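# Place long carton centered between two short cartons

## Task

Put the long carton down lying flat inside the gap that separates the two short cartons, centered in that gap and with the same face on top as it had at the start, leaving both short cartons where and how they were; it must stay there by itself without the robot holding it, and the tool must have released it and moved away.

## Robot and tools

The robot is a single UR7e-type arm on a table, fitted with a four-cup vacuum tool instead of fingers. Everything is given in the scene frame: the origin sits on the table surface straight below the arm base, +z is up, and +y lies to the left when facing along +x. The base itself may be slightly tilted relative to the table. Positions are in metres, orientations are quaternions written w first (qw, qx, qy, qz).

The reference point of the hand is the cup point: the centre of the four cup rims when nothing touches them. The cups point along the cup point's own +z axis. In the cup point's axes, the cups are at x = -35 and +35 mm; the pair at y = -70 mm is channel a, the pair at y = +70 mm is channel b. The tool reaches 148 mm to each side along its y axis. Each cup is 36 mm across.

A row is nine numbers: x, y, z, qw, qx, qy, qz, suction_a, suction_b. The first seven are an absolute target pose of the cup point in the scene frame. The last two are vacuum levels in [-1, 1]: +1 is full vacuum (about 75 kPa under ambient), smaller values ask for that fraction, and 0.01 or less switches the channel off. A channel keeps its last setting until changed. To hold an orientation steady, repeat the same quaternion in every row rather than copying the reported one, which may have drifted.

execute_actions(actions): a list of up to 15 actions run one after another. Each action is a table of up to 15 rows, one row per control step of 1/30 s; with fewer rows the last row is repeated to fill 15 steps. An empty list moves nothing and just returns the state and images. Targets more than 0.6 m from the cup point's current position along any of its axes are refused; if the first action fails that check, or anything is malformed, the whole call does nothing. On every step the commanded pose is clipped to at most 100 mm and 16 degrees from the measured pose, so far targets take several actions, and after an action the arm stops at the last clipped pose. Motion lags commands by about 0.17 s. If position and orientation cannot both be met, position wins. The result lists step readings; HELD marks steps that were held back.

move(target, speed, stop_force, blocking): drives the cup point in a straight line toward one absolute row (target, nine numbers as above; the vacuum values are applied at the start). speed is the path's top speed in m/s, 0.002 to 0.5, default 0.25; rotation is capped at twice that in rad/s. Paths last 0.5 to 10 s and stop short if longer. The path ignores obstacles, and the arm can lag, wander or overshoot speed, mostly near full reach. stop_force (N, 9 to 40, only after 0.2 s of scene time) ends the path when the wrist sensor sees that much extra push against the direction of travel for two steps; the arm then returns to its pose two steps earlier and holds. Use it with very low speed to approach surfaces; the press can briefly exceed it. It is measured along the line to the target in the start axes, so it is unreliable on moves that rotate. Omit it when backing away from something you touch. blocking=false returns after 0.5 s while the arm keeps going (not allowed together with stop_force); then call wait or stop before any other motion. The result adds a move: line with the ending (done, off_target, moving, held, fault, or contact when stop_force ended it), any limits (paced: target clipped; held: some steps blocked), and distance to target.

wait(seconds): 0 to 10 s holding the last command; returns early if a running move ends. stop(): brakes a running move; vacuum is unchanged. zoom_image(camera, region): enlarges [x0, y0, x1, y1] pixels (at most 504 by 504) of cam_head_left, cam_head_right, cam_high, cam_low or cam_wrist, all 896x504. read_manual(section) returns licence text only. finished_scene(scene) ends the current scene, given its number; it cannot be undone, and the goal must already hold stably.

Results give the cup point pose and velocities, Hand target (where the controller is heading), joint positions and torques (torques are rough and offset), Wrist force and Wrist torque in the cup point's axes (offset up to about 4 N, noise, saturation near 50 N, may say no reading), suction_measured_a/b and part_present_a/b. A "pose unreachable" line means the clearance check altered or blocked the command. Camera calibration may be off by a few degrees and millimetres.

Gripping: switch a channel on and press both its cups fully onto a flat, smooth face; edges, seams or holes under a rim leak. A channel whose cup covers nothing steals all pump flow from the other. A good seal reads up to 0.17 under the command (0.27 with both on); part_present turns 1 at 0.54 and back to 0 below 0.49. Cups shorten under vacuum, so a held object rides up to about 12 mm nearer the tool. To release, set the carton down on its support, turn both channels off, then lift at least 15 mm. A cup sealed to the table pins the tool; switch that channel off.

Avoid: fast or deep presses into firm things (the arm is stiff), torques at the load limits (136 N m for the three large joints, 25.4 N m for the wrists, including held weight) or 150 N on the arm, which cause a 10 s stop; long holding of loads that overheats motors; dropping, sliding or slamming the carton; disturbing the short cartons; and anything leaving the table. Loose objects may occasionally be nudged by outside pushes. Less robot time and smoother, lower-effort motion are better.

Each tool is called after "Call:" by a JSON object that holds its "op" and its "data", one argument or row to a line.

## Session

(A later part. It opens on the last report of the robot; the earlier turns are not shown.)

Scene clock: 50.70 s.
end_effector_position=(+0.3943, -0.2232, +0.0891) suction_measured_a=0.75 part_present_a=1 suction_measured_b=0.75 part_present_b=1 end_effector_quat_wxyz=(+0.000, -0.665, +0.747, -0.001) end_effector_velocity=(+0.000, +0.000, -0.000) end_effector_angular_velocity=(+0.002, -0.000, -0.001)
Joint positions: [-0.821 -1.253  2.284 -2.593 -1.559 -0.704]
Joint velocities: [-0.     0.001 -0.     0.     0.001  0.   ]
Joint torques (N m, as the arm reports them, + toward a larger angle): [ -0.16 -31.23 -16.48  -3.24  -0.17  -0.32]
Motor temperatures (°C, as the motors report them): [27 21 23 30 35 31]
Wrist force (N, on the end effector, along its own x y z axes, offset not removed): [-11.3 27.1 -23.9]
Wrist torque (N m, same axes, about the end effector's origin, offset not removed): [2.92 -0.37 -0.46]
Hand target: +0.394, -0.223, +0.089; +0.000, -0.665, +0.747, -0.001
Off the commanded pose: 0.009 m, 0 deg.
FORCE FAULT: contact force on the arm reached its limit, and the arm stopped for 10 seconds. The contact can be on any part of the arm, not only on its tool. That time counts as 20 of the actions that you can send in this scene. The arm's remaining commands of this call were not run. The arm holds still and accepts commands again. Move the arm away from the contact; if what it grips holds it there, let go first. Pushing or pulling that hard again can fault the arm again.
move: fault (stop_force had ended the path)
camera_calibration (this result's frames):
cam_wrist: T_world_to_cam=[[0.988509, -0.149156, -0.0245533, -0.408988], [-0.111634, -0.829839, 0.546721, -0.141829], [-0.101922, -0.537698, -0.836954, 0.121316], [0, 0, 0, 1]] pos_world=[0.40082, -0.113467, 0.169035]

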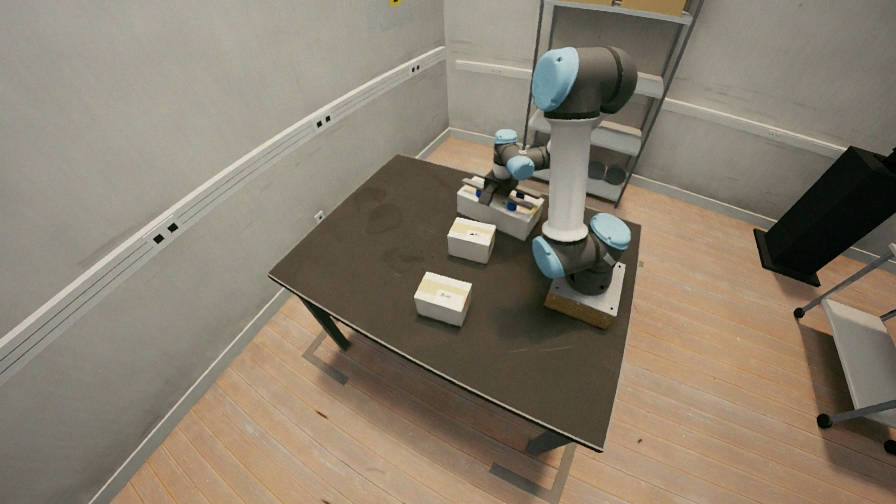

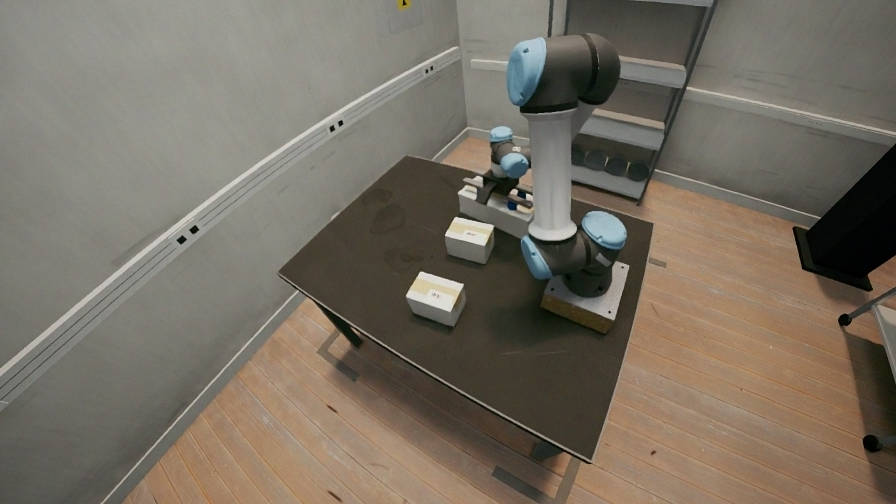

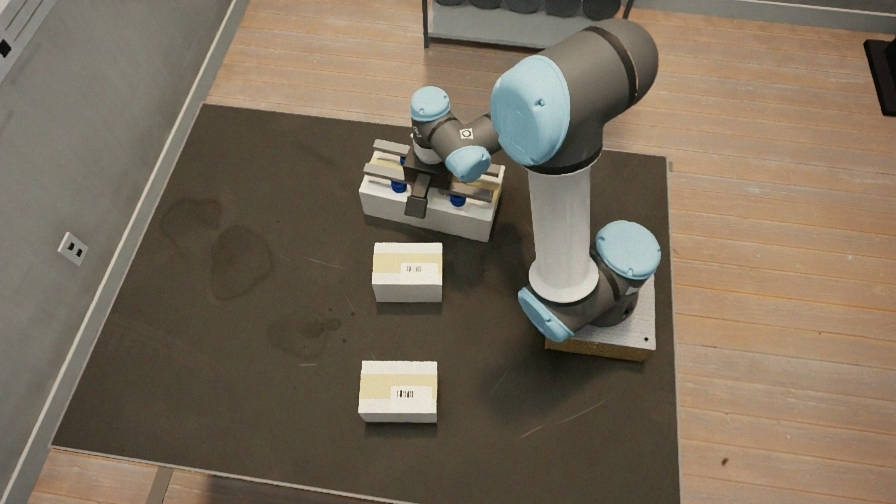

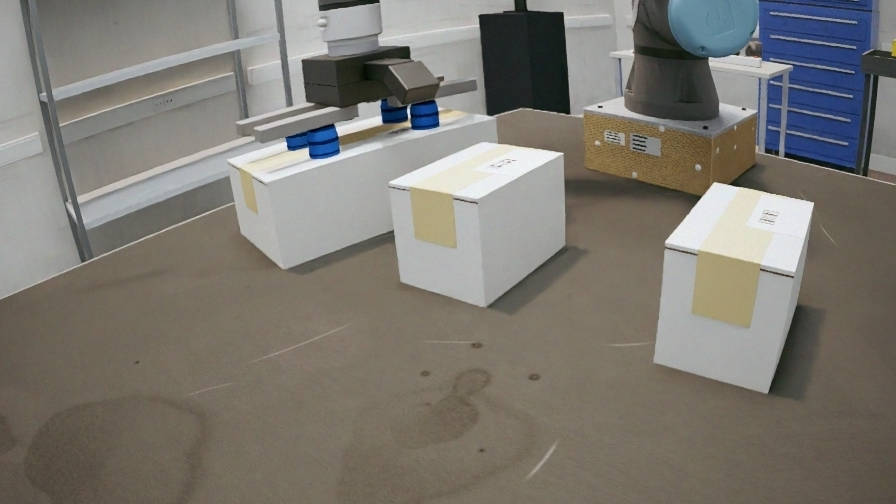

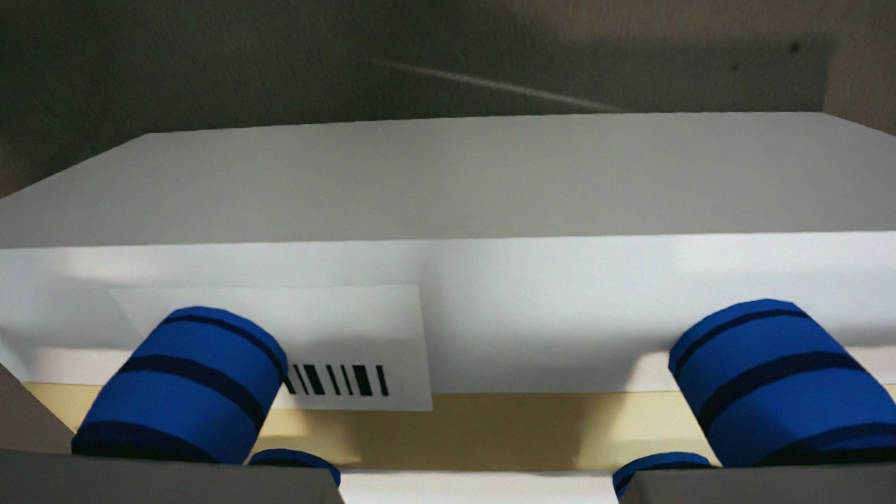

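Call:
{"op": "move", "data": {
  "target": [0.394,-0.223,0.24,0,-0.665,0.747,0,1,1],
  "speed": 0.15
}}

Call:
{"op": "move", "data": {
  "target": [0.405,0.125,0.24,0,-0.752,0.659,0,1,1],
  "speed": 0.25
}}

Scene clock: 59.57 s.
end_effector_position=(+0.3941, -0.2231, +0.2396) suction_measured_a=0.75 part_present_a=1 suction_measured_b=0.75 part_present_b=1 end_effector_quat_wxyz=(+0.000, -0.665, +0.747, -0.000) end_effector_velocity=(+0.000, -0.000, +0.002) end_effector_angular_velocity=(+0.002, +0.002, +0.001)
Joint positions: [-0.826 -1.565  2.12  -2.116 -1.559 -0.709]
Joint velocities: [-0.    -0.001 -0.005  0.008  0.    -0.001]
Joint torques (N m, as the arm reports them, + toward a larger angle): [-11.6  -42.44 -43.5   -2.53  -1.96  -2.05]
Motor temperatures (°C, as the motors report them): [27 21 23 30 35 31]
Wrist force (N, on the end effector, along its own x y z axes, offset not removed): [0.4 -3.3 18.7]
Wrist torque (N m, same axes, about the end effector's origin, offset not removed): [0.03 -0.20 0.16]
Hand target: +0.394, -0.223, +0.240; +0.000, -0.665, +0.747, -0.000
Off the commanded pose: 0.000 m, 0 deg.
move: done
camera_calibration (this result's frames):
cam_wrist: T_world_to_cam=[[0.988463, -0.149186, -0.0261769, -0.40471], [-0.110931, -0.830715, 0.545533, -0.224217], [-0.103132, -0.536335, -0.83768, 0.248381], [0, 0, 0, 1]] pos_world=[0.400784, -0.113422, 0.319788]

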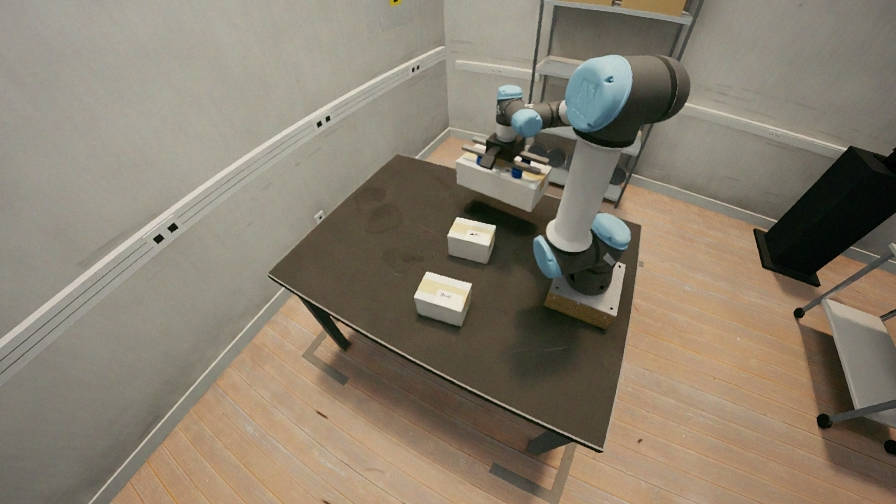

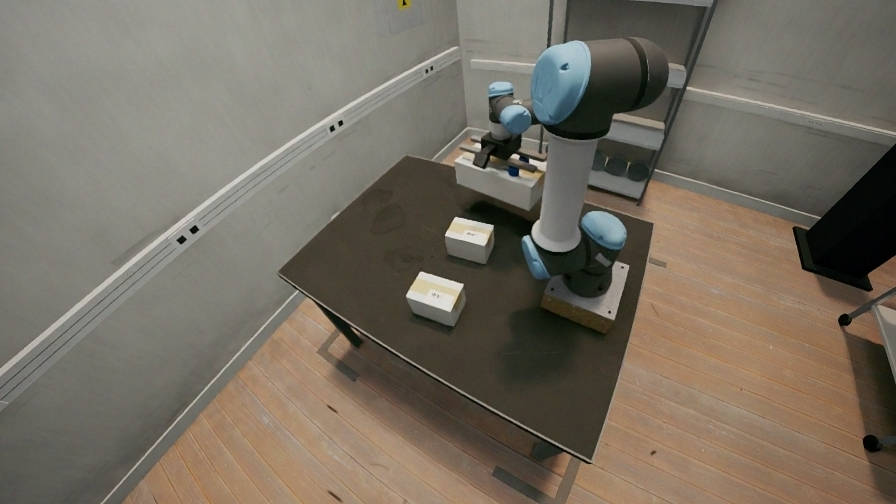

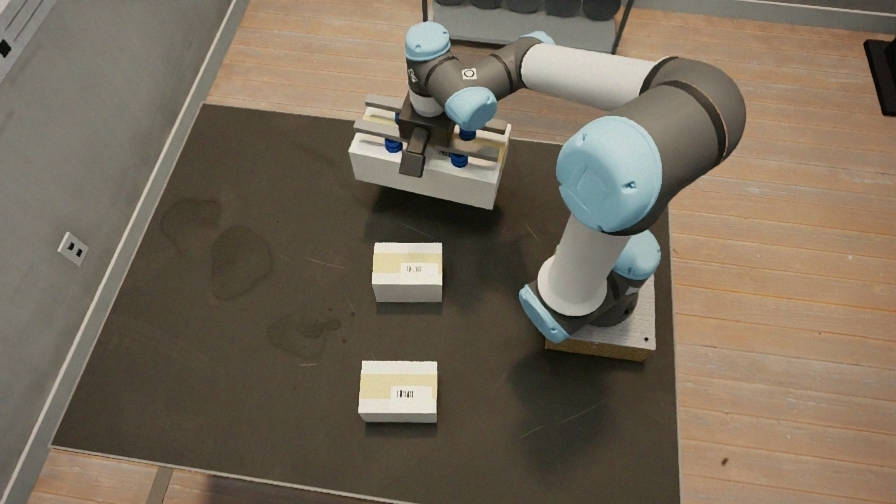

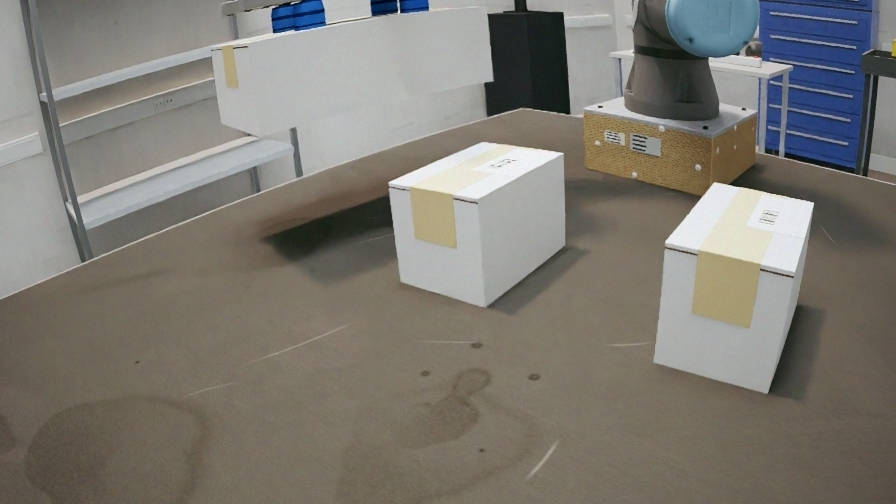

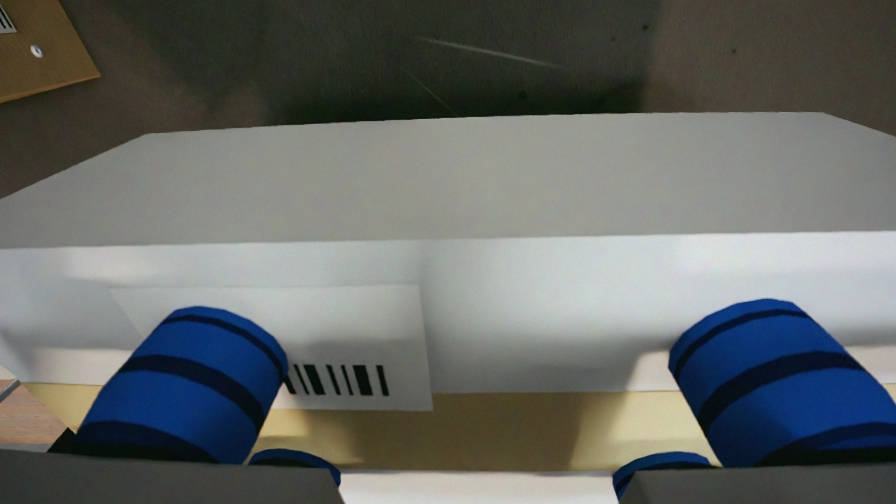

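Scene clock: 61.63 s.
end_effector_position=(+0.4048, +0.1248, +0.2400) suction_measured_a=0.75 part_present_a=1 suction_measured_b=0.75 part_present_b=1 end_effector_quat_wxyz=(-0.000, +0.752, -0.659, -0.000) end_effector_velocity=(+0.001, +0.003, +0.001) end_effector_angular_velocity=(-0.001, -0.001, +0.002)
Joint positions: [-0.038 -1.658  2.195 -2.108 -1.554 -0.169]
Joint velocities: [ 0.007  0.004 -0.005 -0.    -0.001  0.005]
Joint torques (N m, as the arm reports them, + toward a larger angle): [ 11.39 -18.13 -40.86  -6.45  -1.94   1.64]
Motor temperatures (°C, as the motors report them): [27 21 23 30 35 31]
Wrist force (N, on the end effector, along its own x y z axes, offset not removed): [1.7 0.0 19.2]
Wrist torque (N m, same axes, about the end effector's origin, offset not removed): [0.55 -0.41 -0.05]
Hand target: +0.405, +0.125, +0.240; -0.000, +0.752, -0.659, -0.000
Off the commanded pose: 0.000 m, 0 deg.
move: done
camera_calibration (this result's frames):
cam_wrist: T_world_to_cam=[[0.994876, 0.0975826, -0.0264429, -0.396721], [0.0961897, -0.833057, 0.54476, -0.0176454], [0.0311307, -0.544513, -0.838175, 0.383144], [0, 0, 0, 1]] pos_world=[0.384458, 0.23264, 0.320264]

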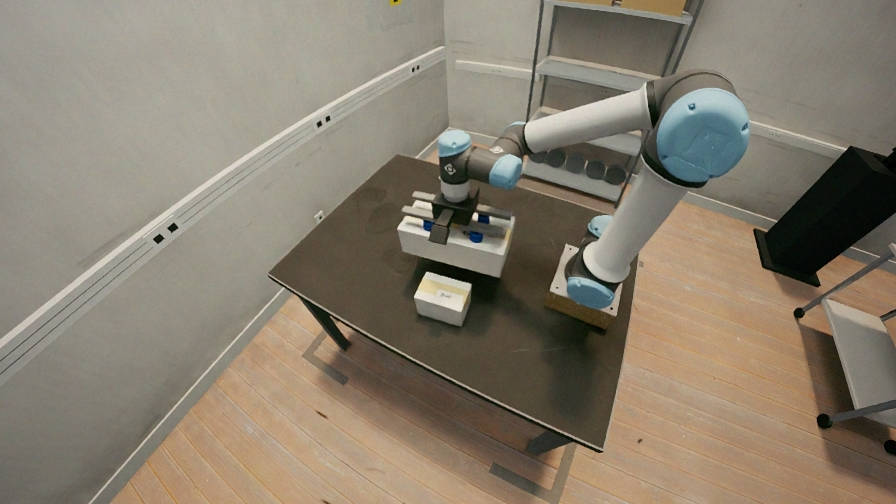

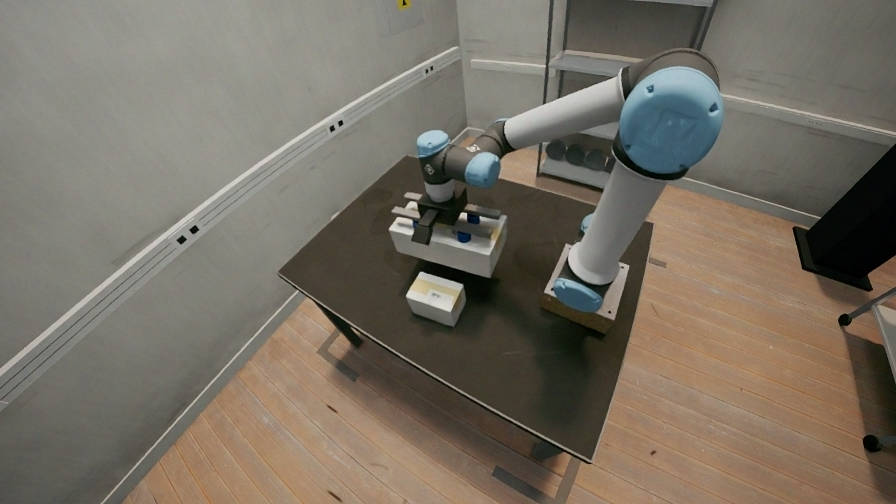

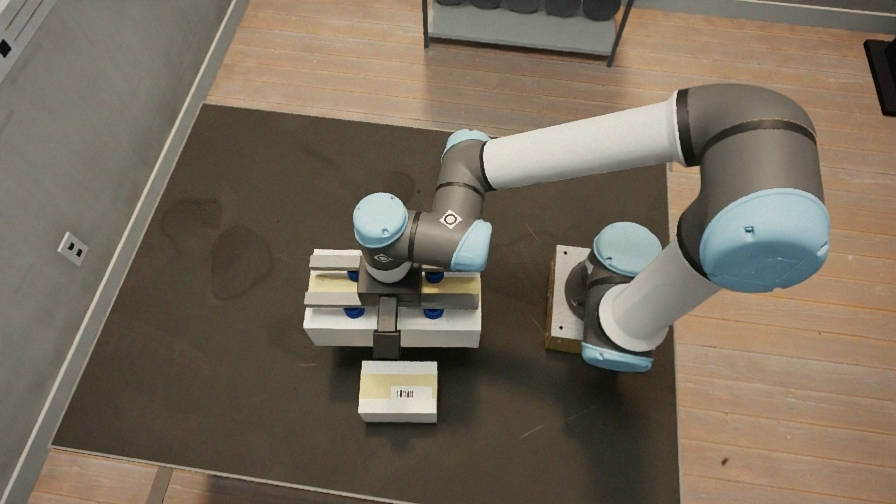

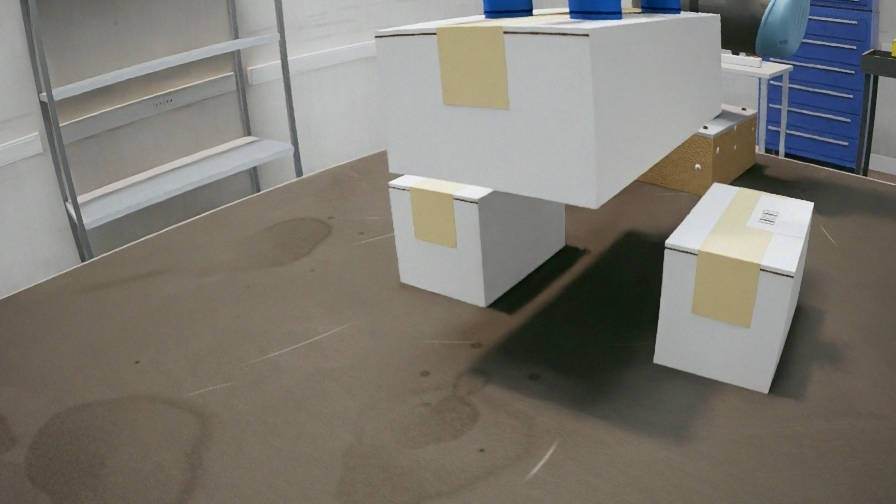

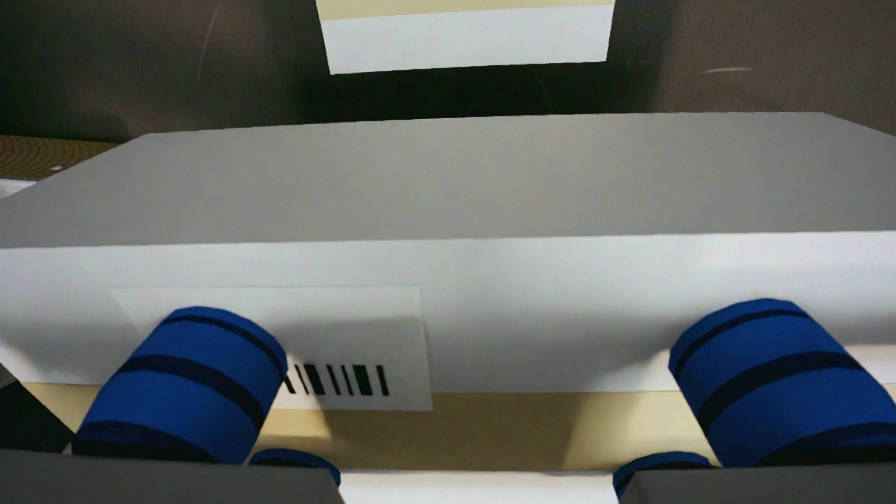

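Call:
{"op": "move", "data": {
  "target": [0.397,0.126,0.14,0,-0.752,0.659,0,1,1],
  "speed": 0.08
}}

Call:
{"op": "zoom_image", "data": {
  "camera": "cam_high",
  "region": [290, 200, 520, 440]
}}

Scene clock: 76.37 s.
end_effector_position=(+0.4017, +0.1229, +0.1885) suction_measured_a=0.75 part_present_a=1 suction_measured_b=0.75 part_present_b=1 end_effector_quat_wxyz=(+0.002, +0.752, -0.659, +0.006) end_effector_velocity=(-0.000, +0.000, +0.000) end_effector_angular_velocity=(+0.000, -0.001, -0.001)
Joint positions: [-0.034 -1.577  2.283 -2.284 -1.566 -0.165]
Joint velocities: [ 0.001 -0.002  0.001  0.     0.     0.002]
Joint torques (N m, as the arm reports them, + toward a larger angle): [  0.1  -21.36 -23.27  -3.22  -0.14  -0.32]
Motor temperatures (°C, as the motors report them): [27 21 23 30 35 31]
Wrist force (N, on the end effector, along its own x y z axes, offset not removed): [-6.7 3.7 -24.9]
Wrist torque (N m, same axes, about the end effector's origin, offset not removed): [-2.31 2.51 0.71]
Hand target: +0.402, +0.123, +0.188; +0.002, +0.752, -0.659, +0.006
Off the commanded pose: 0.049 m, 1 deg.
FORCE FAULT: contact force on the arm reached its limit, and the arm stopped for 10 seconds. The contact can be on any part of the arm, not only on its tool. That time counts as 20 of the actions that you can send in this scene. The arm's remaining commands of this call were not run. The arm holds still and accepts commands again. Move the arm away from the contact; if what it grips holds it there, let go first. Pushing or pulling that hard again can fault the arm again.
move: fault
camera_calibration (this result's frames):
cam_wrist: T_world_to_cam=[[0.995, 0.0975671, -0.0213644, -0.395788], [0.0929583, -0.826387, 0.555376, 0.00766071], [0.0365311, -0.554585, -0.831325, 0.336791], [0, 0, 0, 1]] pos_world=[0.380793, 0.231726, 0.267272]

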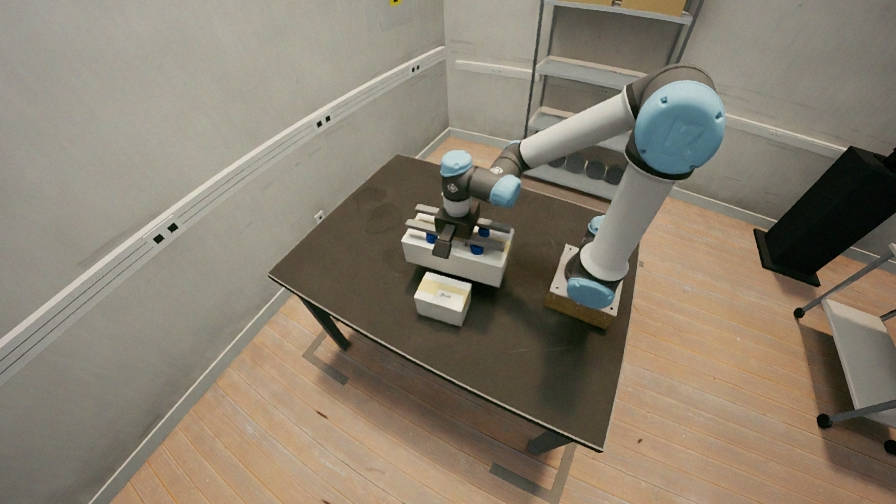

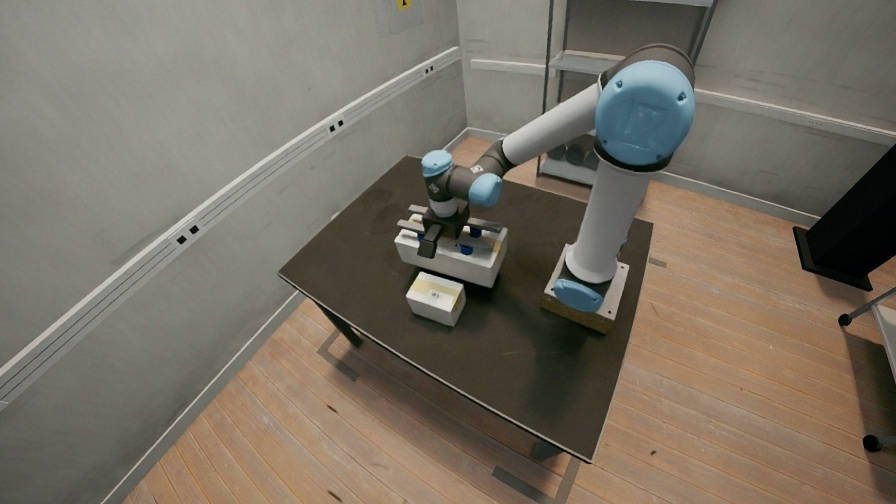

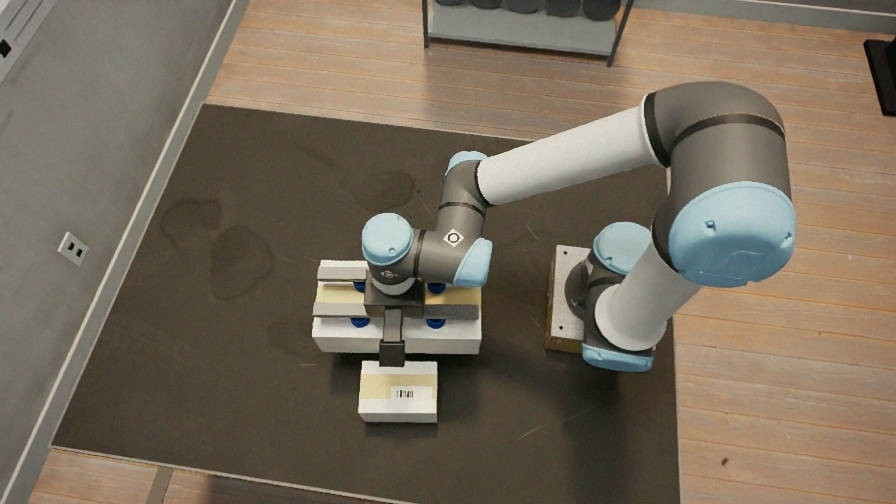

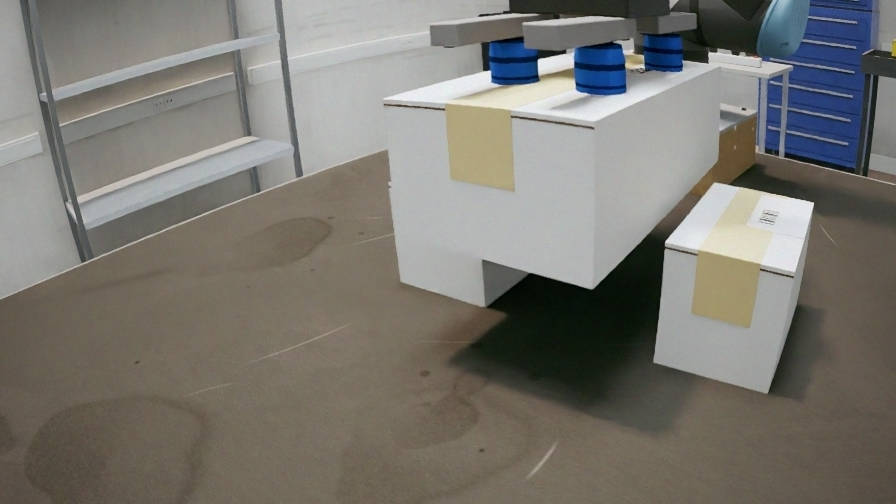

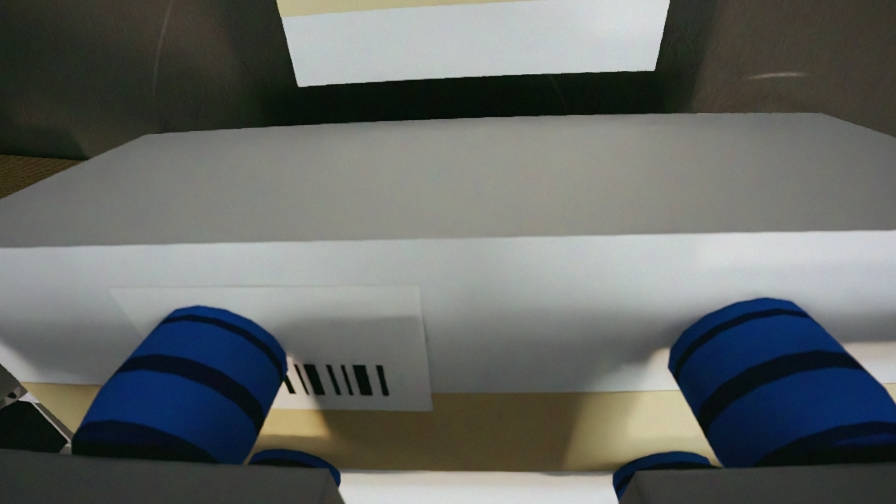

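Region (290, 200, 520, 440) of cam_high's 896x504 image, scaled by 2.100, with more detail than that image has; it fills the left 483 columns of this view, and the rest is white.

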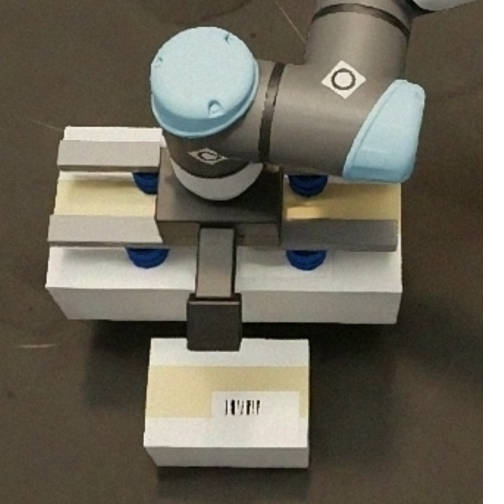

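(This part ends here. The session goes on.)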